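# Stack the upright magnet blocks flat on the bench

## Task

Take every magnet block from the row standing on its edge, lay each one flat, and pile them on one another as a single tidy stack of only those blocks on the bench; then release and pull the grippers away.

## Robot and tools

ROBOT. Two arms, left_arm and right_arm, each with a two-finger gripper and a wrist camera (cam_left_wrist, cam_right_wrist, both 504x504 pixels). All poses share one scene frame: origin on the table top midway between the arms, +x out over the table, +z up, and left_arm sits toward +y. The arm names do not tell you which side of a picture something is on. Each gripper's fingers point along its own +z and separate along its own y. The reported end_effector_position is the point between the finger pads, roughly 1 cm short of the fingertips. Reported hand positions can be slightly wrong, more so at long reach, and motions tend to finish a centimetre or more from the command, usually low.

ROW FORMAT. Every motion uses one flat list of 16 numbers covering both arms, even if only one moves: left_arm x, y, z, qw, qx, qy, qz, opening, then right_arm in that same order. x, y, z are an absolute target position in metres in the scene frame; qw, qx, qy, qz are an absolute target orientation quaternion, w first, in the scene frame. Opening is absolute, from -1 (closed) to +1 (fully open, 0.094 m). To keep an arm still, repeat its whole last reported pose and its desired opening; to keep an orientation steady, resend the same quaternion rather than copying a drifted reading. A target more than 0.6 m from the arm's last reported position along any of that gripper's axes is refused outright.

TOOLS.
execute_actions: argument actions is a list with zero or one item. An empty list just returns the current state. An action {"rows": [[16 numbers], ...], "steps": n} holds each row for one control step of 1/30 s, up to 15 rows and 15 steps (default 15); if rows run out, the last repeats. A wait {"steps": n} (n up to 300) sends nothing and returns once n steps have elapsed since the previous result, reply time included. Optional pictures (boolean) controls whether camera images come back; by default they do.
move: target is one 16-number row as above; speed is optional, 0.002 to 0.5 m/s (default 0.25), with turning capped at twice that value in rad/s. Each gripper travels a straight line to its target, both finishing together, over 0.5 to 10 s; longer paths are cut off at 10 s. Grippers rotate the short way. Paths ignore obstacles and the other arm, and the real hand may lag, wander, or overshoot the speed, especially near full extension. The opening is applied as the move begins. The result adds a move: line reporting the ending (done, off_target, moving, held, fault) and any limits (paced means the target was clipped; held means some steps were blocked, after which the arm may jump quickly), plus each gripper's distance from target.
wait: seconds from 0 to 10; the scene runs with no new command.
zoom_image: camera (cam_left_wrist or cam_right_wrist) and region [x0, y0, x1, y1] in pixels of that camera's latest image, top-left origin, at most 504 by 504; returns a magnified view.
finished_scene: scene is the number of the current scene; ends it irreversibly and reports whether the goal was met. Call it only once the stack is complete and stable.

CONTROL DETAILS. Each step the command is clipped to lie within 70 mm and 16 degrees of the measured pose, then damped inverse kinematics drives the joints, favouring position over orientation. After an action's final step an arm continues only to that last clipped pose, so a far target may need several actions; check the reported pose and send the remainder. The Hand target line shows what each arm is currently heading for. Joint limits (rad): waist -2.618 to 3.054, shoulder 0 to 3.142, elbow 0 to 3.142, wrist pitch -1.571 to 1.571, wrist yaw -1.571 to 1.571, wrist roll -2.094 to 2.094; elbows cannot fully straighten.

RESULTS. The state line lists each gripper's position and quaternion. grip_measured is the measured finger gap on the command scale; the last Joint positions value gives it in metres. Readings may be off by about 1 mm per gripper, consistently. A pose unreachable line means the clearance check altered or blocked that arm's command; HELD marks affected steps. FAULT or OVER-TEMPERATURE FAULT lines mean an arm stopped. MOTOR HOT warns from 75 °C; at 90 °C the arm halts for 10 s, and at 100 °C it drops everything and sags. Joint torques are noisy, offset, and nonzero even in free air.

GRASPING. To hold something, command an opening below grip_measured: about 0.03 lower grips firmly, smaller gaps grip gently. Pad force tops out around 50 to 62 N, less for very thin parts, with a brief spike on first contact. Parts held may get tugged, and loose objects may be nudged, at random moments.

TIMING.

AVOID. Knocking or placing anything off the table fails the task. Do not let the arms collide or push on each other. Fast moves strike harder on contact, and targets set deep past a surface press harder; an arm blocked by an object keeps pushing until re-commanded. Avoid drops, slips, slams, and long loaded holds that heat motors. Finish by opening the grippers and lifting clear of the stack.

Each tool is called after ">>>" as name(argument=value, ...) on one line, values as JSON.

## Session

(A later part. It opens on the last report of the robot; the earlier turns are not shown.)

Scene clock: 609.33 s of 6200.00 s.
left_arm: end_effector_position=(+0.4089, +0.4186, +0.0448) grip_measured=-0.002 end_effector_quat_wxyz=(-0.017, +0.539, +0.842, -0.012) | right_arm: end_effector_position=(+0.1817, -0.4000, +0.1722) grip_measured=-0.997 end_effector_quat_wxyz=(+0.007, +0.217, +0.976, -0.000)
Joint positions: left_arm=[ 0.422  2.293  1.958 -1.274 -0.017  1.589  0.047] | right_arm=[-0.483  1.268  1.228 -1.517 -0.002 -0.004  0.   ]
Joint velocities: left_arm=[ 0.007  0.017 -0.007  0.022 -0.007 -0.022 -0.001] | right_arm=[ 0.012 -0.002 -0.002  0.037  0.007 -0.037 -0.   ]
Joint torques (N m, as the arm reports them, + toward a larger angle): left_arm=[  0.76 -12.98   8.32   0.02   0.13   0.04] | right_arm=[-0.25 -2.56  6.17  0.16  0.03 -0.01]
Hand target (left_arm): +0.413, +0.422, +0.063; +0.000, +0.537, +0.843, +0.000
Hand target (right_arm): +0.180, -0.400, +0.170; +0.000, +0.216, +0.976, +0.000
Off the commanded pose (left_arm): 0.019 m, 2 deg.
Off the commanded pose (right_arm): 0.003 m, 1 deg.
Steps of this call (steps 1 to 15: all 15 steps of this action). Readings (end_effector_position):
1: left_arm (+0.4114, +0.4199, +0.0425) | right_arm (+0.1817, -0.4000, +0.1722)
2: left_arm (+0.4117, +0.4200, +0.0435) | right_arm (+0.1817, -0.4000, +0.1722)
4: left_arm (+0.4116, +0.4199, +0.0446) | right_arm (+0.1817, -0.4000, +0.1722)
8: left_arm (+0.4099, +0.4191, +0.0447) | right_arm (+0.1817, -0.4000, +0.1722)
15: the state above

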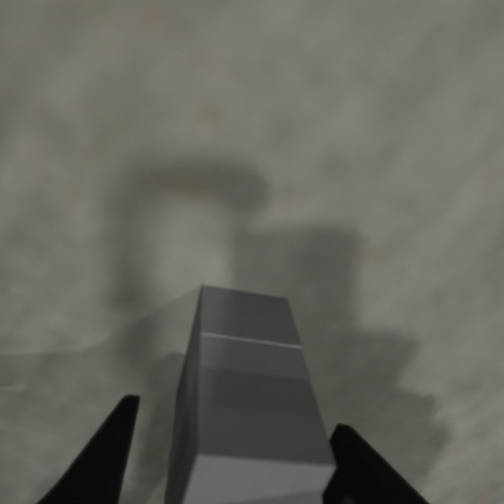

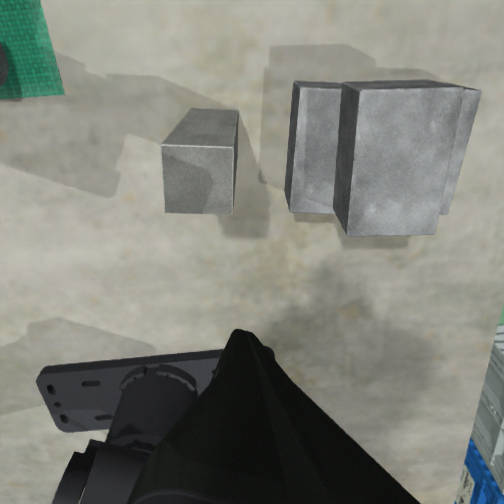

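>>> execute_actions(actions=[{"rows": [[0.4135,0.4219,0.063,0,0.5373,0.8434,0,-0.06,0.18,-0.40,0.17,0,0.2164,0.9763,0,-1.0],[0.4135,0.4219,0.063,0,0.5373,0.8434,0,-0.12,0.18,-0.40,0.17,0,0.2164,0.9763,0,-1.0],[0.4135,0.4219,0.063,0,0.5373,0.8434,0,-0.18,0.18,-0.40,0.17,0,0.2164,0.9763,0,-1.0],[0.4135,0.4219,0.063,0,0.5373,0.8434,0,-0.23,0.18,-0.40,0.17,0,0.2164,0.9763,0,-1.0],[0.4135,0.4219,0.063,0,0.5373,0.8434,0,-0.27,0.18,-0.40,0.17,0,0.2164,0.9763,0,-1.0],[0.4135,0.4219,0.063,0,0.5373,0.8434,0,-0.30,0.18,-0.40,0.17,0,0.2164,0.9763,0,-1.0],[0.4135,0.4219,0.063,0,0.5373,0.8434,0,-0.32,0.18,-0.40,0.17,0,0.2164,0.9763,0,-1.0],[0.4135,0.4219,0.063,0,0.5373,0.8434,0,-0.34,0.18,-0.40,0.17,0,0.2164,0.9763,0,-1.0],[0.4135,0.4219,0.063,0,0.5373,0.8434,0,-0.355,0.18,-0.40,0.17,0,0.2164,0.9763,0,-1.0],[0.4135,0.4219,0.063,0,0.5373,0.8434,0,-0.37,0.18,-0.40,0.17,0,0.2164,0.9763,0,-1.0],[0.4135,0.4219,0.063,0,0.5373,0.8434,0,-0.38,0.18,-0.40,0.17,0,0.2164,0.9763,0,-1.0],[0.4135,0.4219,0.063,0,0.5373,0.8434,0,-0.39,0.18,-0.40,0.17,0,0.2164,0.9763,0,-1.0],[0.4135,0.4219,0.063,0,0.5373,0.8434,0,-0.40,0.18,-0.40,0.17,0,0.2164,0.9763,0,-1.0],[0.4135,0.4219,0.063,0,0.5373,0.8434,0,-0.41,0.18,-0.40,0.17,0,0.2164,0.9763,0,-1.0],[0.4135,0.4219,0.063,0,0.5373,0.8434,0,-0.42,0.18,-0.40,0.17,0,0.2164,0.9763,0,-1.0]], "steps": 15}], pictures=false)

>>> execute_actions(actions=[{"rows": [[0.4135,0.4219,0.063,0,0.5373,0.8434,0,-0.43,0.18,-0.40,0.17,0,0.2164,0.9763,0,-1.0],[0.4135,0.4219,0.063,0,0.5373,0.8434,0,-0.44,0.18,-0.40,0.17,0,0.2164,0.9763,0,-1.0],[0.4135,0.4219,0.063,0,0.5373,0.8434,0,-0.45,0.18,-0.40,0.17,0,0.2164,0.9763,0,-1.0],[0.4135,0.4219,0.063,0,0.5373,0.8434,0,-0.46,0.18,-0.40,0.17,0,0.2164,0.9763,0,-1.0],[0.4135,0.4219,0.063,0,0.5373,0.8434,0,-0.47,0.18,-0.40,0.17,0,0.2164,0.9763,0,-1.0],[0.4135,0.4219,0.063,0,0.5373,0.8434,0,-0.48,0.18,-0.40,0.17,0,0.2164,0.9763,0,-1.0],[0.4135,0.4219,0.063,0,0.5373,0.8434,0,-0.49,0.18,-0.40,0.17,0,0.2164,0.9763,0,-1.0],[0.4135,0.4219,0.063,0,0.5373,0.8434,0,-0.50,0.18,-0.40,0.17,0,0.2164,0.9763,0,-1.0],[0.4135,0.4219,0.063,0,0.5373,0.8434,0,-0.51,0.18,-0.40,0.17,0,0.2164,0.9763,0,-1.0],[0.4135,0.4219,0.063,0,0.5373,0.8434,0,-0.52,0.18,-0.40,0.17,0,0.2164,0.9763,0,-1.0]], "steps": 15}])

Scene clock: 623.40 s of 6200.00 s.
left_arm: end_effector_position=(+0.4086, +0.4185, +0.0448) grip_measured=-0.414 end_effector_quat_wxyz=(-0.017, +0.539, +0.842, -0.012) | right_arm: end_effector_position=(+0.1817, -0.4000, +0.1722) grip_measured=-0.997 end_effector_quat_wxyz=(+0.007, +0.217, +0.976, -0.000)
Joint positions: left_arm=[ 0.422  2.293  1.958 -1.275 -0.017  1.589  0.028] | right_arm=[-0.483  1.268  1.228 -1.517 -0.002 -0.004  0.   ]
Joint velocities: left_arm=[ 0.002  0.022  0.012 -0.007 -0.037  0.037 -0.009] | right_arm=[-0.007  0.007 -0.002 -0.007  0.022 -0.037  0.   ]
Joint torques (N m, as the arm reports them, + toward a larger angle): left_arm=[  0.71 -13.08   8.28   0.04   0.16   0.04] | right_arm=[-0.17 -2.49  6.12  0.18  0.05 -0.02]
Hand target (left_arm): +0.413, +0.422, +0.063; +0.000, +0.537, +0.843, +0.000
Hand target (right_arm): +0.180, -0.400, +0.170; +0.000, +0.216, +0.976, +0.000
Off the commanded pose (left_arm): 0.019 m, 2 deg.
Off the commanded pose (right_arm): 0.003 m, 1 deg.
Steps of this call (steps 1 to 90: nothing new was sent; then 10.57 s passed at rest; steps 91 to 105: all 15 steps of this action). Readings (end_effector_position):
91: left_arm (+0.4086, +0.4185, +0.0448) | right_arm (+0.1817, -0.4000, +0.1722)
92: left_arm (+0.4086, +0.4185, +0.0448) | right_arm (+0.1817, -0.4000, +0.1722)
94: left_arm (+0.4086, +0.4185, +0.0448) | right_arm (+0.1817, -0.4000, +0.1722)
98: left_arm (+0.4086, +0.4185, +0.0448) | right_arm (+0.1817, -0.4000, +0.1722)
105: the state above

Scene clock: 623.90 s of 6200.00 s.
left_arm: end_effector_position=(+0.4085, +0.4184, +0.0448) grip_measured=-0.472 end_effector_quat_wxyz=(-0.018, +0.539, +0.842, -0.013) | right_arm: end_effector_position=(+0.1817, -0.4000, +0.1722) grip_measured=-0.997 end_effector_quat_wxyz=(+0.007, +0.217, +0.976, -0.000)
Joint positions: left_arm=[ 0.422  2.293  1.958 -1.276 -0.017  1.589  0.025] | right_arm=[-0.483  1.268  1.228 -1.517 -0.002 -0.004  0.   ]
Joint velocities: left_arm=[ 0.002  0.017 -0.002  0.066 -0.007 -0.007 -0.001] | right_arm=[-0.002 -0.007 -0.012 -0.022  0.066  0.11   0.   ]
Joint torques (N m, as the arm reports them, + toward a larger angle): left_arm=[  0.77 -12.94   8.33   0.04   0.15   0.02] | right_arm=[-0.18 -2.62  6.15  0.19  0.04 -0.02]
Hand target (left_arm): +0.413, +0.422, +0.063; +0.000, +0.537, +0.843, +0.000
Hand target (right_arm): +0.180, -0.400, +0.170; +0.000, +0.216, +0.976, +0.000
Off the commanded pose (left_arm): 0.019 m, 2 deg.
Off the commanded pose (right_arm): 0.003 m, 1 deg.
Steps of this call (steps 1 to 15: all 15 steps of this action). Readings (end_effector_position):
1: left_arm (+0.4086, +0.4185, +0.0448) | right_arm (+0.1817, -0.4000, +0.1722)
2: left_arm (+0.4086, +0.4185, +0.0448) | right_arm (+0.1817, -0.4000, +0.1722)
4: left_arm (+0.4085, +0.4184, +0.0448) | right_arm (+0.1817, -0.4000, +0.1722)
8: left_arm (+0.4085, +0.4184, +0.0448) | right_arm (+0.1817, -0.4000, +0.1722)
15: the state above

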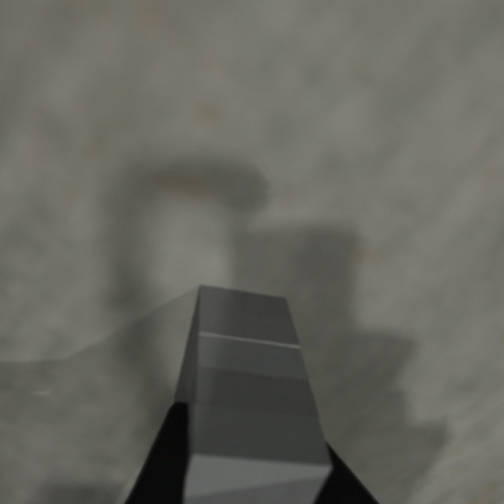

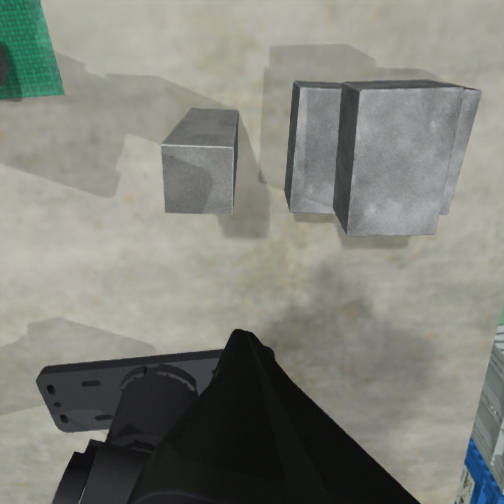

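>>> execute_actions(actions=[{"rows": [[0.4135,0.4219,0.063,0,0.5373,0.8434,0,-0.49,0.18,-0.40,0.17,0,0.2164,0.9763,0,-1.0],[0.4135,0.4219,0.063,0,0.5373,0.8434,0,-0.46,0.18,-0.40,0.17,0,0.2164,0.9763,0,-1.0],[0.4135,0.4219,0.063,0,0.5373,0.8434,0,-0.42,0.18,-0.40,0.17,0,0.2164,0.9763,0,-1.0],[0.4135,0.4219,0.064,0,0.5373,0.8434,0,-0.34,0.18,-0.40,0.17,0,0.2164,0.9763,0,-1.0],[0.4135,0.4219,0.067,0,0.5373,0.8434,0,-0.22,0.18,-0.40,0.17,0,0.2164,0.9763,0,-1.0],[0.4135,0.4219,0.071,0,0.5373,0.8434,0,-0.10,0.18,-0.40,0.17,0,0.2164,0.9763,0,-1.0],[0.4135,0.4219,0.076,0,0.5373,0.8434,0,0.02,0.18,-0.40,0.17,0,0.2164,0.9763,0,-1.0],[0.4135,0.4219,0.081,0,0.5373,0.8434,0,0.14,0.18,-0.40,0.17,0,0.2164,0.9763,0,-1.0],[0.4135,0.4219,0.086,0,0.5373,0.8434,0,0.25,0.18,-0.40,0.17,0,0.2164,0.9763,0,-1.0],[0.4135,0.4219,0.091,0,0.5373,0.8434,0,0.3,0.18,-0.40,0.17,0,0.2164,0.9763,0,-1.0],[0.4135,0.4219,0.096,0,0.5373,0.8434,0,0.3,0.18,-0.40,0.17,0,0.2164,0.9763,0,-1.0],[0.4135,0.4219,0.101,0,0.5373,0.8434,0,0.3,0.18,-0.40,0.17,0,0.2164,0.9763,0,-1.0],[0.4135,0.4219,0.106,0,0.5373,0.8434,0,0.3,0.18,-0.40,0.17,0,0.2164,0.9763,0,-1.0],[0.4135,0.4219,0.110,0,0.5373,0.8434,0,0.3,0.18,-0.40,0.17,0,0.2164,0.9763,0,-1.0],[0.4135,0.4219,0.114,0,0.5373,0.8434,0,0.3,0.18,-0.40,0.17,0,0.2164,0.9763,0,-1.0]], "steps": 15}], pictures=false)

>>> move(target=[0.412,0.421,0.118,0,0.5373,0.8434,0,0.3,0.18,-0.40,0.17,0,0.2164,0.9763,0,-1.0], speed=0.15)

Scene clock: 638.30 s of 6200.00 s.
left_arm: end_effector_position=(+0.4191, +0.4236, +0.0871) grip_measured=+0.298 end_effector_quat_wxyz=(-0.006, +0.539, +0.842, +0.007) | right_arm: end_effector_position=(+0.1817, -0.4000, +0.1722) grip_measured=-0.997 end_effector_quat_wxyz=(+0.007, +0.217, +0.976, -0.000)
Joint positions: left_arm=[ 0.422  2.293  2.127 -1.399 -0.017  1.589  0.061] | right_arm=[-0.483  1.268  1.228 -1.517 -0.002 -0.004  0.   ]
Joint velocities: left_arm=[-0.017  0.017  0.642 -0.447 -0.007 -0.007 -0.   ] | right_arm=[ 0.002 -0.007  0.007  0.022 -0.007  0.022  0.001]
Joint torques (N m, as the arm reports them, + toward a larger angle): left_arm=[  0.72 -12.81   8.08   0.1    0.15   0.03] | right_arm=[-0.21 -2.48  6.15  0.16  0.03 -0.02]
Hand target (left_arm): +0.413, +0.421, +0.113; +0.002, +0.537, +0.844, +0.003
Hand target (right_arm): +0.180, -0.400, +0.170; +0.000, +0.216, +0.976, +0.000
Off the commanded pose (left_arm): 0.028 m, 1 deg.
Off the commanded pose (right_arm): 0.003 m, 1 deg.
Steps of this call (steps 1 to 90: nothing new was sent; then 10.90 s passed at rest; steps 91 to 105: all 15 steps of this action). Readings (end_effector_position):
91: left_arm (+0.4085, +0.4184, +0.0448) | right_arm (+0.1817, -0.4000, +0.1722)
92: left_arm (+0.4085, +0.4184, +0.0448) | right_arm (+0.1817, -0.4000, +0.1722)
94: left_arm (+0.4084, +0.4184, +0.0448) | right_arm (+0.1817, -0.4000, +0.1722)
98: left_arm (+0.4091, +0.4187, +0.0514) | right_arm (+0.1817, -0.4000, +0.1722)
105: the state above

Scene clock: 639.60 s of 6200.00 s.
left_arm: end_effector_position=(+0.4106, +0.4195, +0.1066) grip_measured=+0.298 end_effector_quat_wxyz=(-0.013, +0.539, +0.842, -0.004) | right_arm: end_effector_position=(+0.1817, -0.4000, +0.1722) grip_measured=-0.997 end_effector_quat_wxyz=(+0.007, +0.217, +0.976, -0.000)
Joint positions: left_arm=[ 0.422  2.289  2.198 -1.501 -0.017  1.589  0.061] | right_arm=[-0.483  1.268  1.228 -1.517 -0.002 -0.004  0.   ]
Joint velocities: left_arm=[-0.002 -0.002  0.002  0.007  0.037  0.007 -0.   ] | right_arm=[-0.017  0.012 -0.002 -0.007  0.022 -0.081 -0.   ]
Joint torques (N m, as the arm reports them, + toward a larger angle): left_arm=[  0.67 -11.7    8.29   0.07   0.15   0.03] | right_arm=[-0.18 -2.56  6.14  0.16  0.04 -0.01]
Hand target (left_arm): +0.412, +0.421, +0.118; +0.000, +0.537, +0.843, +0.000
Hand target (right_arm): +0.180, -0.400, +0.170; +0.000, +0.216, +0.976, +0.000
Off the commanded pose (left_arm): 0.012 m, 2 deg.
Off the commanded pose (right_arm): 0.003 m, 1 deg.
move: off_target (left_arm)

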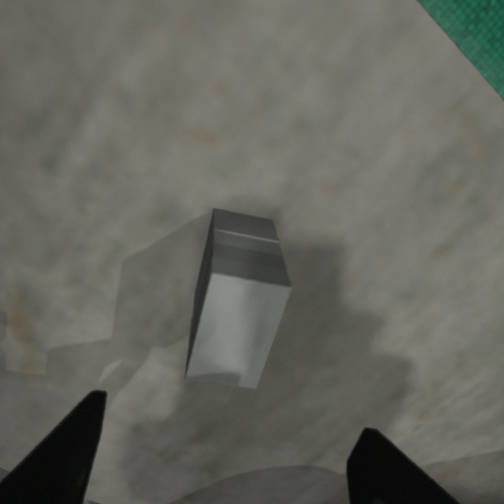

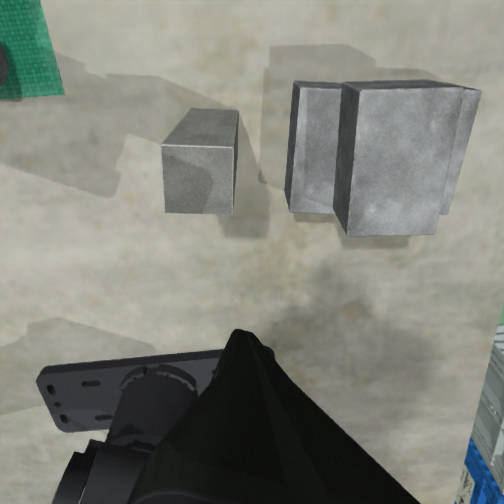

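>>> zoom_image(camera="cam_left_wrist", region=[160, 195, 320, 400])

Region (160, 195, 320, 400) of cam_left_wrist's 504x504 image, scaled by 2.459, with more detail than that image has; it fills the left 393 columns of this view, and the rest is white.

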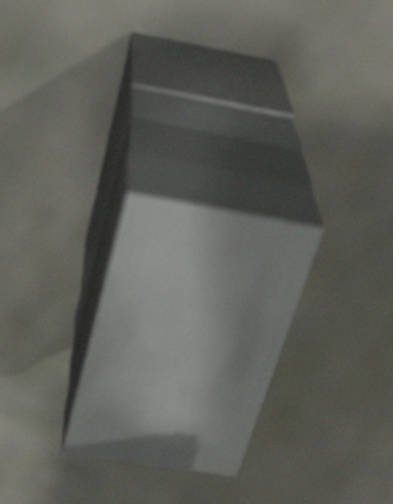

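>>> move(target=[0.4085,0.426,0.105,0,-0.2164,0.9763,0,0.3,0.18,-0.40,0.17,0,0.2164,0.9763,0,-1.0], speed=0.4)

Scene clock: 657.77 s of 6200.00 s.
left_arm: end_effector_position=(+0.4058, +0.4210, +0.0961) grip_measured=+0.298 end_effector_quat_wxyz=(-0.020, -0.207, +0.978, -0.002) | right_arm: end_effector_position=(+0.1817, -0.4000, +0.1722) grip_measured=-0.997 end_effector_quat_wxyz=(+0.007, +0.217, +0.976, -0.000)
Joint positions: left_arm=[ 0.434  2.289  2.156 -1.478 -0.006  0.047  0.061] | right_arm=[-0.483  1.268  1.228 -1.517 -0.002 -0.004  0.   ]
Joint velocities: left_arm=[ 0.002 -0.012  0.017  0.007 -0.051 -0.007  0.   ] | right_arm=[-0.007 -0.002 -0.002 -0.066  0.007 -0.066 -0.   ]
Joint torques (N m, as the arm reports them, + toward a larger angle): left_arm=[  0.75 -12.75   5.59   0.32   0.06  -0.1 ] | right_arm=[-0.16 -2.6   6.12  0.17  0.02 -0.03]
Hand target (left_arm): +0.408, +0.426, +0.105; -0.001, -0.216, +0.976, -0.000
Hand target (right_arm): +0.180, -0.400, +0.170; +0.000, +0.216, +0.976, +0.000
Off the commanded pose (left_arm): 0.011 m, 3 deg.
Off the commanded pose (right_arm): 0.003 m, 1 deg.
After step 90, 12.53 s passed at rest.
move: off_target (left_arm)

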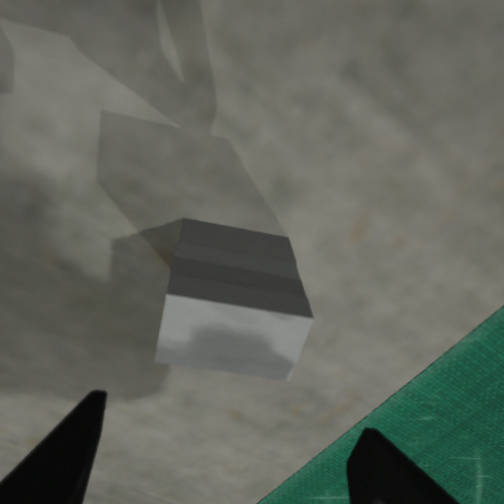

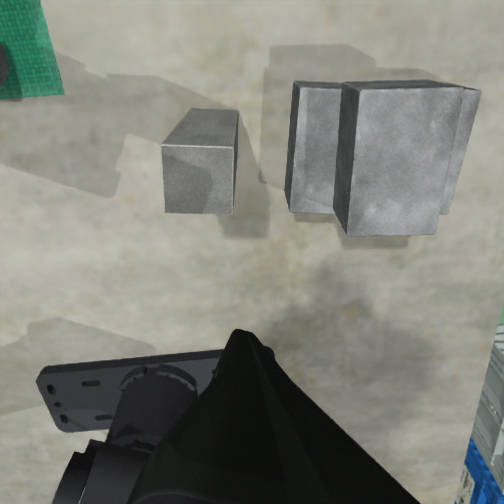

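>>> move(target=[0.4095,0.4255,0.021,0,-0.2164,0.9763,0,0.3,0.18,-0.40,0.17,0,0.2164,0.9763,0,-1.0], speed=0.15)

Scene clock: 667.83 s of 6200.00 s.
left_arm: end_effector_position=(+0.4056, +0.4209, +0.0164) grip_measured=+0.298 end_effector_quat_wxyz=(-0.016, -0.209, +0.978, -0.001) | right_arm: end_effector_position=(+0.1817, -0.4000, +0.1722) grip_measured=-0.997 end_effector_quat_wxyz=(+0.007, +0.217, +0.976, -0.000)
Joint positions: left_arm=[ 0.434  2.295  1.848 -1.155 -0.006  0.042  0.061] | right_arm=[-0.483  1.268  1.228 -1.517 -0.002 -0.004  0.   ]
Joint velocities: left_arm=[-0.002 -0.002 -0.007 -0.037 -0.051 -0.007 -0.001] | right_arm=[-0.017 -0.012 -0.007  0.007  0.037 -0.037 -0.   ]
Joint torques (N m, as the arm reports them, + toward a larger angle): left_arm=[  0.67 -11.8    5.71   0.37   0.04  -0.1 ] | right_arm=[-0.13 -2.56  6.15  0.16  0.03 -0.02]
Hand target (left_arm): +0.410, +0.426, +0.021; -0.000, -0.217, +0.976, -0.000
Hand target (right_arm): +0.180, -0.400, +0.170; +0.000, +0.216, +0.976, +0.000
Off the commanded pose (left_arm): 0.008 m, 2 deg.
Off the commanded pose (right_arm): 0.003 m, 1 deg.
After step 90, 5.90 s passed at rest.
move: done

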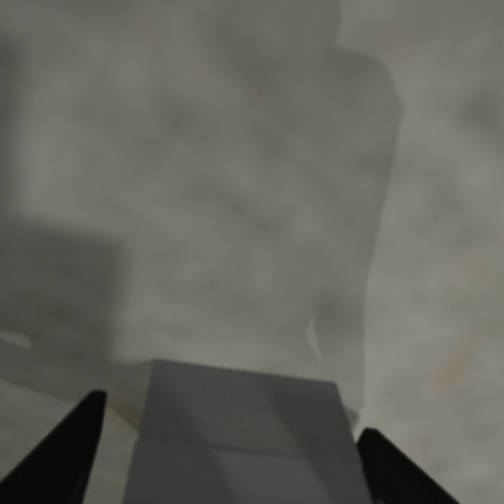

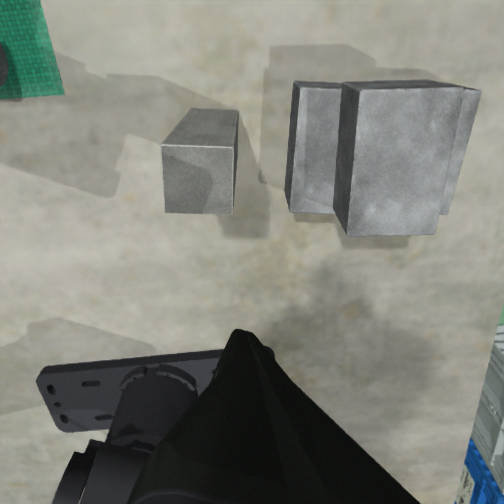

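>>> execute_actions(actions=[{"rows": [[0.4095,0.4255,0.021,0,-0.2164,0.9763,0,0.25,0.18,-0.40,0.17,0,0.2164,0.9763,0,-1.0],[0.4095,0.4255,0.021,0,-0.2164,0.9763,0,0.20,0.18,-0.40,0.17,0,0.2164,0.9763,0,-1.0],[0.4095,0.4255,0.021,0,-0.2164,0.9763,0,0.15,0.18,-0.40,0.17,0,0.2164,0.9763,0,-1.0],[0.4095,0.4255,0.021,0,-0.2164,0.9763,0,0.11,0.18,-0.40,0.17,0,0.2164,0.9763,0,-1.0],[0.4095,0.4255,0.021,0,-0.2164,0.9763,0,0.08,0.18,-0.40,0.17,0,0.2164,0.9763,0,-1.0],[0.4095,0.4255,0.021,0,-0.2164,0.9763,0,0.055,0.18,-0.40,0.17,0,0.2164,0.9763,0,-1.0],[0.4095,0.4255,0.021,0,-0.2164,0.9763,0,0.035,0.18,-0.40,0.17,0,0.2164,0.9763,0,-1.0],[0.4095,0.4255,0.021,0,-0.2164,0.9763,0,0.02,0.18,-0.40,0.17,0,0.2164,0.9763,0,-1.0],[0.4095,0.4255,0.021,0,-0.2164,0.9763,0,0.005,0.18,-0.40,0.17,0,0.2164,0.9763,0,-1.0],[0.4095,0.4255,0.021,0,-0.2164,0.9763,0,-0.01,0.18,-0.40,0.17,0,0.2164,0.9763,0,-1.0],[0.4095,0.4255,0.021,0,-0.2164,0.9763,0,-0.02,0.18,-0.40,0.17,0,0.2164,0.9763,0,-1.0],[0.4095,0.4255,0.021,0,-0.2164,0.9763,0,-0.03,0.18,-0.40,0.17,0,0.2164,0.9763,0,-1.0],[0.4095,0.4255,0.021,0,-0.2164,0.9763,0,-0.04,0.18,-0.40,0.17,0,0.2164,0.9763,0,-1.0],[0.4095,0.4255,0.021,0,-0.2164,0.9763,0,-0.05,0.18,-0.40,0.17,0,0.2164,0.9763,0,-1.0],[0.4095,0.4255,0.021,0,-0.2164,0.9763,0,-0.06,0.18,-0.40,0.17,0,0.2164,0.9763,0,-1.0]], "steps": 15}], pictures=false)

>>> execute_actions(actions=[{"rows": [[0.4095,0.4255,0.021,0,-0.2164,0.9763,0,-0.07,0.18,-0.40,0.17,0,0.2164,0.9763,0,-1.0],[0.4095,0.4255,0.021,0,-0.2164,0.9763,0,-0.08,0.18,-0.40,0.17,0,0.2164,0.9763,0,-1.0],[0.4095,0.4255,0.021,0,-0.2164,0.9763,0,-0.09,0.18,-0.40,0.17,0,0.2164,0.9763,0,-1.0],[0.4095,0.4255,0.021,0,-0.2164,0.9763,0,-0.10,0.18,-0.40,0.17,0,0.2164,0.9763,0,-1.0],[0.4095,0.4255,0.021,0,-0.2164,0.9763,0,-0.11,0.18,-0.40,0.17,0,0.2164,0.9763,0,-1.0],[0.4095,0.4255,0.021,0,-0.2164,0.9763,0,-0.12,0.18,-0.40,0.17,0,0.2164,0.9763,0,-1.0],[0.4095,0.4255,0.021,0,-0.2164,0.9763,0,-0.13,0.18,-0.40,0.17,0,0.2164,0.9763,0,-1.0],[0.4095,0.4255,0.021,0,-0.2164,0.9763,0,-0.14,0.18,-0.40,0.17,0,0.2164,0.9763,0,-1.0],[0.4095,0.4255,0.021,0,-0.2164,0.9763,0,-0.15,0.18,-0.40,0.17,0,0.2164,0.9763,0,-1.0]], "steps": 15}])

Scene clock: 682.07 s of 6200.00 s.
left_arm: end_effector_position=(+0.4059, +0.4211, +0.0164) grip_measured=-0.054 end_effector_quat_wxyz=(-0.015, -0.210, +0.978, -0.001) | right_arm: end_effector_position=(+0.1817, -0.4000, +0.1722) grip_measured=-0.997 end_effector_quat_wxyz=(+0.007, +0.217, +0.976, -0.000)
Joint positions: left_arm=[ 0.434  2.295  1.848 -1.154 -0.006  0.041  0.044] | right_arm=[-0.483  1.268  1.228 -1.517 -0.002 -0.004  0.   ]
Joint velocities: left_arm=[-0.002  0.002 -0.012 -0.037  0.066 -0.037 -0.009] | right_arm=[ 0.012  0.007  0.017  0.007 -0.037  0.007  0.   ]
Joint torques (N m, as the arm reports them, + toward a larger angle): left_arm=[  0.62 -11.83   5.54   0.4    0.07  -0.09] | right_arm=[-0.16 -2.54  6.17  0.17  0.03 -0.03]
Hand target (left_arm): +0.409, +0.425, +0.021; -0.000, -0.217, +0.976, -0.000
Hand target (right_arm): +0.180, -0.400, +0.170; +0.000, +0.216, +0.976, +0.000
Off the commanded pose (left_arm): 0.007 m, 2 deg.
Off the commanded pose (right_arm): 0.003 m, 1 deg.
Steps of this call (steps 1 to 90: nothing new was sent; then 10.73 s passed at rest; steps 91 to 105: all 15 steps of this action). Readings (end_effector_position):
91: left_arm (+0.4058, +0.4210, +0.0164) | right_arm (+0.1817, -0.4000, +0.1722)
92: left_arm (+0.4059, +0.4211, +0.0164) | right_arm (+0.1817, -0.4000, +0.1722)
94: left_arm (+0.4059, +0.4211, +0.0164) | right_arm (+0.1817, -0.4000, +0.1722)
98: left_arm (+0.4059, +0.4211, +0.0164) | right_arm (+0.1817, -0.4000, +0.1722)
105: the state above

Scene clock: 682.57 s of 6200.00 s.
left_arm: end_effector_position=(+0.4060, +0.4211, +0.0164) grip_measured=-0.100 end_effector_quat_wxyz=(-0.015, -0.210, +0.978, -0.001) | right_arm: end_effector_position=(+0.1817, -0.4000, +0.1722) grip_measured=-0.997 end_effector_quat_wxyz=(+0.007, +0.217, +0.976, -0.000)
Joint positions: left_arm=[ 0.434  2.295  1.848 -1.153 -0.006  0.04   0.042] | right_arm=[-0.483  1.268  1.228 -1.517 -0.002 -0.004  0.   ]
Joint velocities: left_arm=[ 0.007  0.007 -0.002 -0.051 -0.022  0.022 -0.002] | right_arm=[-0.007  0.007  0.007  0.037  0.022  0.007  0.001]
Joint torques (N m, as the arm reports them, + toward a larger angle): left_arm=[  0.65 -11.87   5.65   0.37   0.06  -0.08] | right_arm=[-0.27 -2.53  6.11  0.19  0.05  0.01]
Hand target (left_arm): +0.409, +0.426, +0.021; -0.000, -0.216, +0.976, -0.000
Hand target (right_arm): +0.180, -0.400, +0.170; +0.000, +0.216, +0.976, +0.000
Off the commanded pose (left_arm): 0.007 m, 2 deg.
Off the commanded pose (right_arm): 0.003 m, 1 deg.
Steps of this call (steps 1 to 15: all 15 steps of this action). Readings (end_effector_position):
1: left_arm (+0.4059, +0.4211, +0.0164) | right_arm (+0.1817, -0.4000, +0.1722)
2: left_arm (+0.4060, +0.4211, +0.0164) | right_arm (+0.1817, -0.4000, +0.1722)
4: left_arm (+0.4060, +0.4211, +0.0164) | right_arm (+0.1817, -0.4000, +0.1722)
8: left_arm (+0.4060, +0.4211, +0.0164) | right_arm (+0.1817, -0.4000, +0.1722)
15: the state above

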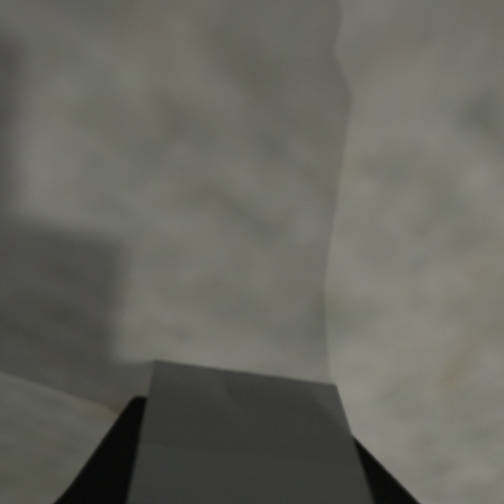

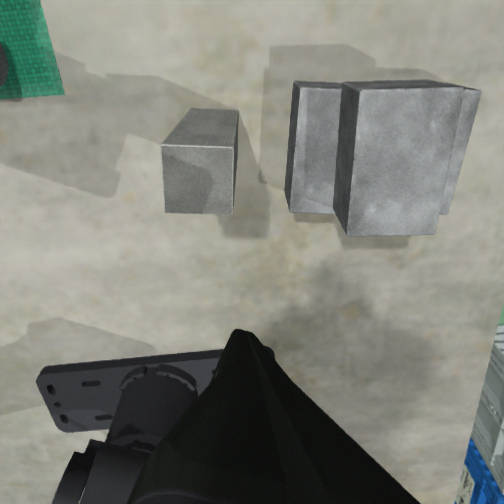

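>>> execute_actions(actions=[{"rows": [[0.4095,0.4255,0.021,0,-0.2164,0.9763,0,-0.12,0.18,-0.40,0.17,0,0.2164,0.9763,0,-1.0],[0.4095,0.4255,0.021,0,-0.2164,0.9763,0,-0.09,0.18,-0.40,0.17,0,0.2164,0.9763,0,-1.0],[0.4095,0.4255,0.022,0,-0.2164,0.9763,0,-0.04,0.18,-0.40,0.17,0,0.2164,0.9763,0,-1.0],[0.4095,0.4255,0.025,0,-0.2164,0.9763,0,0.03,0.18,-0.40,0.17,0,0.2164,0.9763,0,-1.0],[0.4098,0.4256,0.029,0,-0.2164,0.9763,0,0.10,0.18,-0.40,0.17,0,0.2164,0.9763,0,-1.0],[0.4101,0.4257,0.033,0,-0.2164,0.9763,0,0.15,0.18,-0.40,0.17,0,0.2164,0.9763,0,-1.0],[0.4104,0.4258,0.037,0,-0.2164,0.9763,0,0.15,0.18,-0.40,0.17,0,0.2164,0.9763,0,-1.0],[0.4107,0.4259,0.041,0,-0.2164,0.9763,0,0.15,0.18,-0.40,0.17,0,0.2164,0.9763,0,-1.0],[0.411,0.426,0.045,0,-0.2164,0.9763,0,0.15,0.18,-0.40,0.17,0,0.2164,0.9763,0,-1.0],[0.4113,0.4261,0.048,0,-0.2164,0.9763,0,0.15,0.18,-0.40,0.17,0,0.2164,0.9763,0,-1.0],[0.4116,0.4262,0.051,0,-0.2164,0.9763,0,0.15,0.18,-0.40,0.17,0,0.2164,0.9763,0,-1.0],[0.4119,0.4263,0.054,0,-0.2164,0.9763,0,0.15,0.18,-0.40,0.17,0,0.2164,0.9763,0,-1.0],[0.412,0.4264,0.057,0,-0.2164,0.9763,0,0.15,0.18,-0.40,0.17,0,0.2164,0.9763,0,-1.0],[0.412,0.4264,0.059,0,-0.2164,0.9763,0,0.15,0.18,-0.40,0.17,0,0.2164,0.9763,0,-1.0],[0.412,0.4264,0.061,0,-0.2164,0.9763,0,0.15,0.18,-0.40,0.17,0,0.2164,0.9763,0,-1.0]], "steps": 15}], pictures=false)

>>> execute_actions(actions=[{"rows": [[0.412,0.4264,0.061,0,-0.2164,0.9763,0,0.15,0.18,-0.40,0.17,0,0.2164,0.9763,0,-1.0]], "steps": 15}], pictures=false)

Scene clock: 693.13 s of 6200.00 s.
left_arm: end_effector_position=(+0.4107, +0.4234, +0.0378) grip_measured=+0.148 end_effector_quat_wxyz=(-0.011, -0.210, +0.978, +0.000) | right_arm: end_effector_position=(+0.1817, -0.4000, +0.1722) grip_measured=-0.997 end_effector_quat_wxyz=(+0.007, +0.217, +0.976, -0.000)
Joint positions: left_arm=[ 0.434  2.295  1.935 -1.233 -0.006  0.04   0.054] | right_arm=[-0.483  1.268  1.228 -1.517 -0.002 -0.004  0.   ]
Joint velocities: left_arm=[ 0.007 -0.007  0.31  -0.227 -0.066 -0.022  0.   ] | right_arm=[ 0.007 -0.007 -0.002 -0.066 -0.007  0.007  0.   ]
Joint torques (N m, as the arm reports them, + toward a larger angle): left_arm=[  0.66 -13.31   7.91   0.11   0.05  -0.08] | right_arm=[-0.25 -2.52  6.2   0.15  0.04 -0.01]
Hand target (left_arm): +0.411, +0.426, +0.060; +0.001, -0.216, +0.976, +0.000
Hand target (right_arm): +0.180, -0.400, +0.170; +0.000, +0.216, +0.976, +0.000
Off the commanded pose (left_arm): 0.023 m, 2 deg.
Off the commanded pose (right_arm): 0.003 m, 1 deg.
Steps of this call (steps 1 to 90: nothing new was sent; then 7.07 s passed at rest; steps 91 to 105: all 15 steps of this action). Readings (end_effector_position):
91: left_arm (+0.4060, +0.4211, +0.0164) | right_arm (+0.1817, -0.4000, +0.1722)
92: left_arm (+0.4060, +0.4211, +0.0164) | right_arm (+0.1817, -0.4000, +0.1722)
94: left_arm (+0.4060, +0.4211, +0.0164) | right_arm (+0.1817, -0.4000, +0.1722)
98: left_arm (+0.4046, +0.4204, +0.0183) | right_arm (+0.1817, -0.4000, +0.1722)
105: the state above

Scene clock: 693.63 s of 6200.00 s.
left_arm: end_effector_position=(+0.4064, +0.4213, +0.0435) grip_measured=+0.148 end_effector_quat_wxyz=(-0.022, -0.210, +0.977, -0.003) | right_arm: end_effector_position=(+0.1817, -0.4000, +0.1722) grip_measured=-0.997 end_effector_quat_wxyz=(+0.007, +0.217, +0.976, -0.000)
Joint positions: left_arm=[ 0.434  2.295  1.956 -1.276 -0.006  0.04   0.054] | right_arm=[-0.483  1.268  1.228 -1.517 -0.002 -0.004  0.   ]
Joint velocities: left_arm=[-0.022  0.002 -0.007 -0.022 -0.037  0.037  0.   ] | right_arm=[-0.012 -0.002 -0.007 -0.007  0.007 -0.022 -0.001]
Joint torques (N m, as the arm reports them, + toward a larger angle): left_arm=[  0.55 -12.95   8.35   0.08   0.06  -0.08] | right_arm=[-0.21 -2.59  6.15  0.17  0.02  0.  ]
Hand target (left_arm): +0.412, +0.426, +0.061; +0.000, -0.216, +0.976, -0.000
Hand target (right_arm): +0.180, -0.400, +0.170; +0.000, +0.216, +0.976, +0.000
Off the commanded pose (left_arm): 0.019 m, 3 deg.
Off the commanded pose (right_arm): 0.003 m, 1 deg.
Steps of this call (steps 1 to 15: all 15 steps of this action). Readings (end_effector_position):
1: left_arm (+0.4113, +0.4238, +0.0400) | right_arm (+0.1817, -0.4000, +0.1722)
2: left_arm (+0.4116, +0.4239, +0.0416) | right_arm (+0.1817, -0.4000, +0.1722)
4: left_arm (+0.4111, +0.4237, +0.0432) | right_arm (+0.1817, -0.4000, +0.1722)
8: left_arm (+0.4081, +0.4222, +0.0434) | right_arm (+0.1817, -0.4000, +0.1722)
15: the state above

>>> execute_actions(actions=[{"rows": [[0.412,0.4264,0.061,0,-0.2164,0.9763,0,0.11,0.18,-0.40,0.17,0,0.2164,0.9763,0,-1.0],[0.412,0.4264,0.061,0,-0.2164,0.9763,0,0.08,0.18,-0.40,0.17,0,0.2164,0.9763,0,-1.0],[0.412,0.4264,0.061,0,-0.2164,0.9763,0,0.055,0.18,-0.40,0.17,0,0.2164,0.9763,0,-1.0],[0.412,0.4264,0.061,0,-0.2164,0.9763,0,0.035,0.18,-0.40,0.17,0,0.2164,0.9763,0,-1.0],[0.412,0.4264,0.061,0,-0.2164,0.9763,0,0.015,0.18,-0.40,0.17,0,0.2164,0.9763,0,-1.0],[0.412,0.4264,0.061,0,-0.2164,0.9763,0,0.0,0.18,-0.40,0.17,0,0.2164,0.9763,0,-1.0],[0.412,0.4264,0.061,0,-0.2164,0.9763,0,-0.015,0.18,-0.40,0.17,0,0.2164,0.9763,0,-1.0],[0.412,0.4264,0.061,0,-0.2164,0.9763,0,-0.03,0.18,-0.40,0.17,0,0.2164,0.9763,0,-1.0],[0.412,0.4264,0.061,0,-0.2164,0.9763,0,-0.04,0.18,-0.40,0.17,0,0.2164,0.9763,0,-1.0],[0.412,0.4264,0.061,0,-0.2164,0.9763,0,-0.05,0.18,-0.40,0.17,0,0.2164,0.9763,0,-1.0],[0.412,0.4264,0.061,0,-0.2164,0.9763,0,-0.06,0.18,-0.40,0.17,0,0.2164,0.9763,0,-1.0],[0.412,0.4264,0.061,0,-0.2164,0.9763,0,-0.07,0.18,-0.40,0.17,0,0.2164,0.9763,0,-1.0],[0.412,0.4264,0.061,0,-0.2164,0.9763,0,-0.08,0.18,-0.40,0.17,0,0.2164,0.9763,0,-1.0],[0.412,0.4264,0.061,0,-0.2164,0.9763,0,-0.09,0.18,-0.40,0.17,0,0.2164,0.9763,0,-1.0],[0.412,0.4264,0.061,0,-0.2164,0.9763,0,-0.10,0.18,-0.40,0.17,0,0.2164,0.9763,0,-1.0]], "steps": 15}], pictures=false)

>>> execute_actions(actions=[{"rows": [[0.412,0.4264,0.061,0,-0.2164,0.9763,0,-0.11,0.18,-0.40,0.17,0,0.2164,0.9763,0,-1.0],[0.412,0.4264,0.061,0,-0.2164,0.9763,0,-0.12,0.18,-0.40,0.17,0,0.2164,0.9763,0,-1.0],[0.412,0.4264,0.061,0,-0.2164,0.9763,0,-0.13,0.18,-0.40,0.17,0,0.2164,0.9763,0,-1.0],[0.412,0.4264,0.061,0,-0.2164,0.9763,0,-0.14,0.18,-0.40,0.17,0,0.2164,0.9763,0,-1.0],[0.412,0.4264,0.061,0,-0.2164,0.9763,0,-0.15,0.18,-0.40,0.17,0,0.2164,0.9763,0,-1.0]], "steps": 12}])

Scene clock: 703.67 s of 6200.00 s.
left_arm: end_effector_position=(+0.4060, +0.4211, +0.0435) grip_measured=-0.089 end_effector_quat_wxyz=(-0.023, -0.210, +0.977, -0.003) | right_arm: end_effector_position=(+0.1817, -0.4000, +0.1722) grip_measured=-0.997 end_effector_quat_wxyz=(+0.007, +0.217, +0.976, -0.000)
Joint positions: left_arm=[ 0.434  2.295  1.956 -1.278 -0.006  0.04   0.043] | right_arm=[-0.483  1.268  1.228 -1.517 -0.002 -0.004  0.   ]
Joint velocities: left_arm=[ 0.012 -0.012  0.012 -0.051 -0.007  0.022 -0.004] | right_arm=[ 0.007  0.012  0.007 -0.081  0.007  0.037  0.001]
Joint torques (N m, as the arm reports them, + toward a larger angle): left_arm=[  0.6  -12.86   8.35   0.11   0.08  -0.09] | right_arm=[-0.15 -2.55  6.17  0.17  0.01 -0.02]
Hand target (left_arm): +0.412, +0.426, +0.061; +0.000, -0.217, +0.976, -0.000
Hand target (right_arm): +0.180, -0.400, +0.170; +0.000, +0.216, +0.976, +0.000
Off the commanded pose (left_arm): 0.019 m, 3 deg.
Off the commanded pose (right_arm): 0.003 m, 1 deg.
Steps of this call (steps 1 to 90: nothing new was sent; then 6.53 s passed at rest; steps 91 to 105: all 15 steps of this action). Readings (end_effector_position):
91: left_arm (+0.4060, +0.4211, +0.0435) | right_arm (+0.1817, -0.4000, +0.1722)
92: left_arm (+0.4060, +0.4211, +0.0435) | right_arm (+0.1817, -0.4000, +0.1722)
94: left_arm (+0.4060, +0.4211, +0.0435) | right_arm (+0.1817, -0.4000, +0.1722)
98: left_arm (+0.4060, +0.4211, +0.0435) | right_arm (+0.1817, -0.4000, +0.1722)
105: the state above

Scene clock: 704.07 s of 6200.00 s.
left_arm: end_effector_position=(+0.4060, +0.4211, +0.0435) grip_measured=-0.100 end_effector_quat_wxyz=(-0.023, -0.210, +0.977, -0.003) | right_arm: end_effector_position=(+0.1817, -0.4000, +0.1722) grip_measured=-0.997 end_effector_quat_wxyz=(+0.007, +0.217, +0.976, -0.000)
Joint positions: left_arm=[ 0.434  2.295  1.956 -1.278 -0.006  0.04   0.042] | right_arm=[-0.483  1.268  1.228 -1.517 -0.002 -0.004  0.   ]
Joint velocities: left_arm=[ 0.017  0.007 -0.007 -0.007 -0.022 -0.037  0.   ] | right_arm=[-0.002  0.002 -0.002  0.022 -0.007 -0.007  0.   ]
Joint torques (N m, as the arm reports them, + toward a larger angle): left_arm=[  0.61 -12.9    8.29   0.1    0.05  -0.09] | right_arm=[-0.18 -2.64  6.19  0.16  0.02 -0.02]
Hand target (left_arm): +0.412, +0.426, +0.061; +0.000, -0.217, +0.976, -0.000
Hand target (right_arm): +0.180, -0.400, +0.170; +0.000, +0.216, +0.976, +0.000
Off the commanded pose (left_arm): 0.019 m, 3 deg.
Off the commanded pose (right_arm): 0.003 m, 1 deg.
Steps of this call (steps 1 to 12: all 12 steps of this action). Readings (end_effector_position):
1: left_arm (+0.4060, +0.4211, +0.0435) | right_arm (+0.1817, -0.4000, +0.1722)
2: left_arm (+0.4060, +0.4211, +0.0435) | right_arm (+0.1817, -0.4000, +0.1722)
4: left_arm (+0.4060, +0.4211, +0.0435) | right_arm (+0.1817, -0.4000, +0.1722)
8: left_arm (+0.4060, +0.4211, +0.0435) | right_arm (+0.1817, -0.4000, +0.1722)
12: the state above

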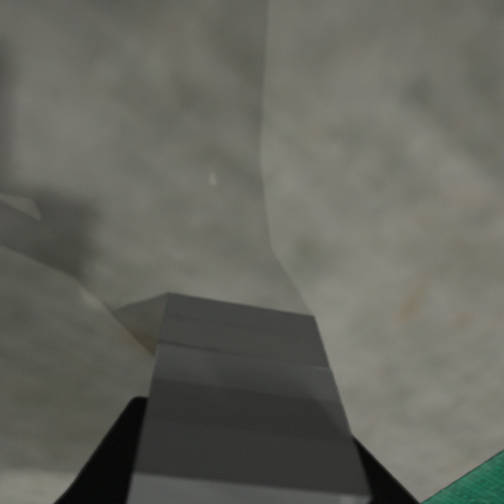

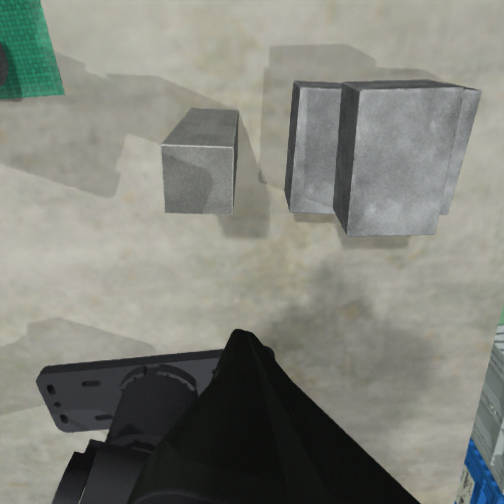

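>>> execute_actions(actions=[{"rows": [[0.412,0.4264,0.061,0,-0.2164,0.9763,0,-0.12,0.18,-0.40,0.17,0,0.2164,0.9763,0,-1.0],[0.412,0.4264,0.061,0,-0.2164,0.9763,0,-0.09,0.18,-0.40,0.17,0,0.2164,0.9763,0,-1.0],[0.412,0.4264,0.061,0,-0.2164,0.9763,0,-0.05,0.18,-0.40,0.17,0,0.2164,0.9763,0,-1.0],[0.412,0.4264,0.063,0,-0.2164,0.9763,0,0.02,0.18,-0.40,0.17,0,0.2164,0.9763,0,-1.0],[0.412,0.4264,0.067,0,-0.2164,0.9763,0,0.10,0.18,-0.40,0.17,0,0.2164,0.9763,0,-1.0],[0.412,0.4264,0.072,0,-0.2164,0.9763,0,0.18,0.18,-0.40,0.17,0,0.2164,0.9763,0,-1.0],[0.412,0.4264,0.077,0,-0.2164,0.9763,0,0.25,0.18,-0.40,0.17,0,0.2164,0.9763,0,-1.0],[0.412,0.4264,0.082,0,-0.2164,0.9763,0,0.3,0.18,-0.40,0.17,0,0.2164,0.9763,0,-1.0],[0.412,0.4264,0.087,0,-0.2164,0.9763,0,0.3,0.18,-0.40,0.17,0,0.2164,0.9763,0,-1.0],[0.412,0.4264,0.092,0,-0.2164,0.9763,0,0.3,0.18,-0.40,0.17,0,0.2164,0.9763,0,-1.0],[0.412,0.4264,0.097,0,-0.2164,0.9763,0,0.3,0.18,-0.40,0.17,0,0.2164,0.9763,0,-1.0],[0.412,0.4264,0.102,0,-0.2164,0.9763,0,0.3,0.18,-0.40,0.17,0,0.2164,0.9763,0,-1.0],[0.412,0.4264,0.107,0,-0.2164,0.9763,0,0.3,0.18,-0.40,0.17,0,0.2164,0.9763,0,-1.0],[0.412,0.4264,0.111,0,-0.2164,0.9763,0,0.3,0.18,-0.40,0.17,0,0.2164,0.9763,0,-1.0],[0.412,0.4264,0.115,0,-0.2164,0.9763,0,0.3,0.18,-0.40,0.17,0,0.2164,0.9763,0,-1.0]], "steps": 15}], pictures=false)

>>> move(target=[0.410,0.4255,0.118,0,-0.2164,0.9763,0,0.3,0.18,-0.40,0.17,0,0.2164,0.9763,0,-1.0], speed=0.2)

Scene clock: 714.07 s of 6200.00 s.
left_arm: end_effector_position=(+0.4166, +0.4264, +0.0888) grip_measured=+0.298 end_effector_quat_wxyz=(-0.000, -0.210, +0.978, +0.003) | right_arm: end_effector_position=(+0.1817, -0.4000, +0.1722) grip_measured=-0.997 end_effector_quat_wxyz=(+0.007, +0.217, +0.976, -0.000)
Joint positions: left_arm=[ 0.434  2.295  2.137 -1.412 -0.006  0.04   0.061] | right_arm=[-0.483  1.268  1.228 -1.517 -0.002 -0.004  0.   ]
Joint velocities: left_arm=[ 0.012 -0.002  0.657 -0.476 -0.007 -0.022 -0.   ] | right_arm=[ 0.002  0.002  0.012  0.007  0.066  0.007 -0.   ]
Joint torques (N m, as the arm reports them, + toward a larger angle): left_arm=[  0.55 -12.6    7.99   0.16   0.08  -0.07] | right_arm=[-0.19 -2.51  6.15  0.18  0.02 -0.03]
Hand target (left_arm): +0.411, +0.426, +0.114; +0.003, -0.217, +0.976, +0.001
Hand target (right_arm): +0.180, -0.400, +0.170; +0.000, +0.216, +0.976, +0.000
Off the commanded pose (left_arm): 0.027 m, 1 deg.
Off the commanded pose (right_arm): 0.003 m, 1 deg.
Steps of this call (steps 1 to 90: nothing new was sent; then 6.50 s passed at rest; steps 91 to 105: all 15 steps of this action). Readings (end_effector_position):
91: left_arm (+0.4060, +0.4211, +0.0435) | right_arm (+0.1817, -0.4000, +0.1722)
92: left_arm (+0.4060, +0.4211, +0.0435) | right_arm (+0.1817, -0.4000, +0.1722)
94: left_arm (+0.4059, +0.4210, +0.0435) | right_arm (+0.1817, -0.4000, +0.1722)
98: left_arm (+0.4065, +0.4213, +0.0516) | right_arm (+0.1817, -0.4000, +0.1722)
105: the state above

Scene clock: 715.33 s of 6200.00 s.
left_arm: end_effector_position=(+0.4074, +0.4218, +0.1054) grip_measured=+0.298 end_effector_quat_wxyz=(-0.016, -0.210, +0.978, -0.001) | right_arm: end_effector_position=(+0.1817, -0.4000, +0.1722) grip_measured=-0.997 end_effector_quat_wxyz=(+0.007, +0.217, +0.976, -0.000)
Joint positions: left_arm=[ 0.434  2.293  2.2   -1.509 -0.006  0.04   0.061] | right_arm=[-0.483  1.268  1.228 -1.517 -0.002 -0.004  0.   ]
Joint velocities: left_arm=[ 0.002  0.007 -0.002 -0.007 -0.051 -0.007 -0.   ] | right_arm=[ 0.007 -0.002 -0.022 -0.037  0.022 -0.066  0.001]
Joint torques (N m, as the arm reports them, + toward a larger angle): left_arm=[  0.61 -11.86   8.36   0.1    0.06  -0.07] | right_arm=[-0.19 -2.6   6.19  0.17  0.05 -0.02]
Hand target (left_arm): +0.410, +0.425, +0.118; +0.000, -0.216, +0.976, +0.000
Hand target (right_arm): +0.180, -0.400, +0.170; +0.000, +0.216, +0.976, +0.000
Off the commanded pose (left_arm): 0.013 m, 2 deg.
Off the commanded pose (right_arm): 0.003 m, 1 deg.
move: off_target (left_arm)

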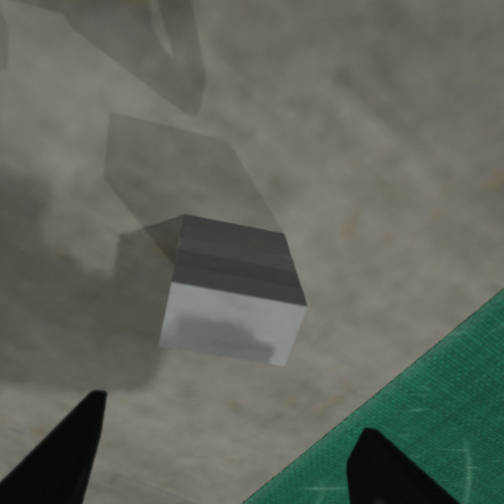

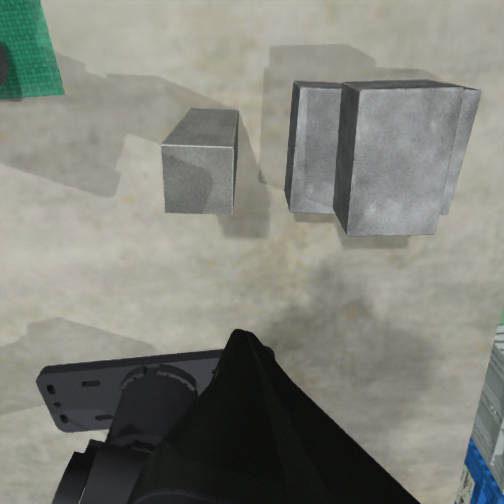

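>>> zoom_image(camera="cam_left_wrist", region=[145, 200, 325, 380])

>>> move(target=[0.28,0.36,0.15,0,-0.2164,0.9763,0,0.3,0.18,-0.40,0.17,0,0.2164,0.9763,0,-1.0], speed=0.3)

Region (145, 200, 325, 380) of cam_left_wrist's 504x504 image, scaled by 2.800, with more detail than that image has.

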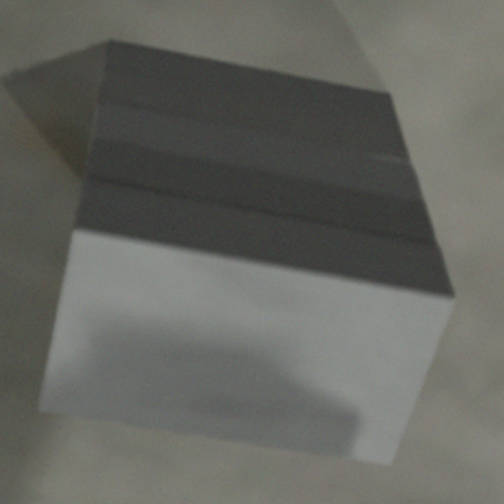

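Scene clock: 719.30 s of 6200.00 s.
left_arm: end_effector_position=(+0.2779, +0.3571, +0.1488) grip_measured=+0.298 end_effector_quat_wxyz=(-0.015, -0.210, +0.978, -0.001) | right_arm: end_effector_position=(+0.1817, -0.4000, +0.1722) grip_measured=-0.997 end_effector_quat_wxyz=(+0.007, +0.217, +0.976, -0.000)
Joint positions: left_arm=[ 0.434  1.674  1.497 -1.424 -0.006  0.04   0.061] | right_arm=[-0.483  1.268  1.228 -1.517 -0.002 -0.004  0.   ]
Joint velocities: left_arm=[-0.012 -0.002 -0.012 -0.066 -0.051 -0.007 -0.   ] | right_arm=[ 0.012 -0.012  0.007 -0.022  0.007  0.081 -0.002]
Joint torques (N m, as the arm reports them, + toward a larger angle): left_arm=[ 0.77 -6.93  5.77  0.38  0.05 -0.07] | right_arm=[-0.14 -2.55  6.14  0.16  0.04 -0.01]
Hand target (left_arm): +0.281, +0.360, +0.152; -0.000, -0.217, +0.976, -0.000
Hand target (right_arm): +0.180, -0.400, +0.170; +0.000, +0.216, +0.976, +0.000
Off the commanded pose (left_arm): 0.004 m, 2 deg.
Off the commanded pose (right_arm): 0.003 m, 1 deg.
move: done

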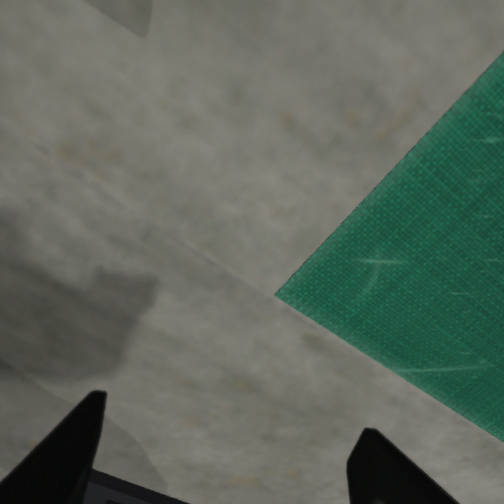

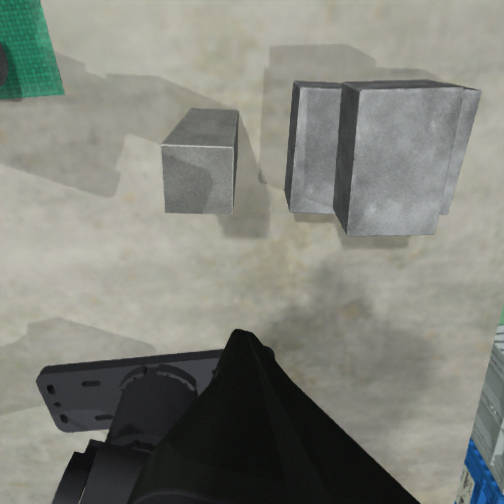

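>>> finished_scene(scene=2)

The scene is finished: the task was done.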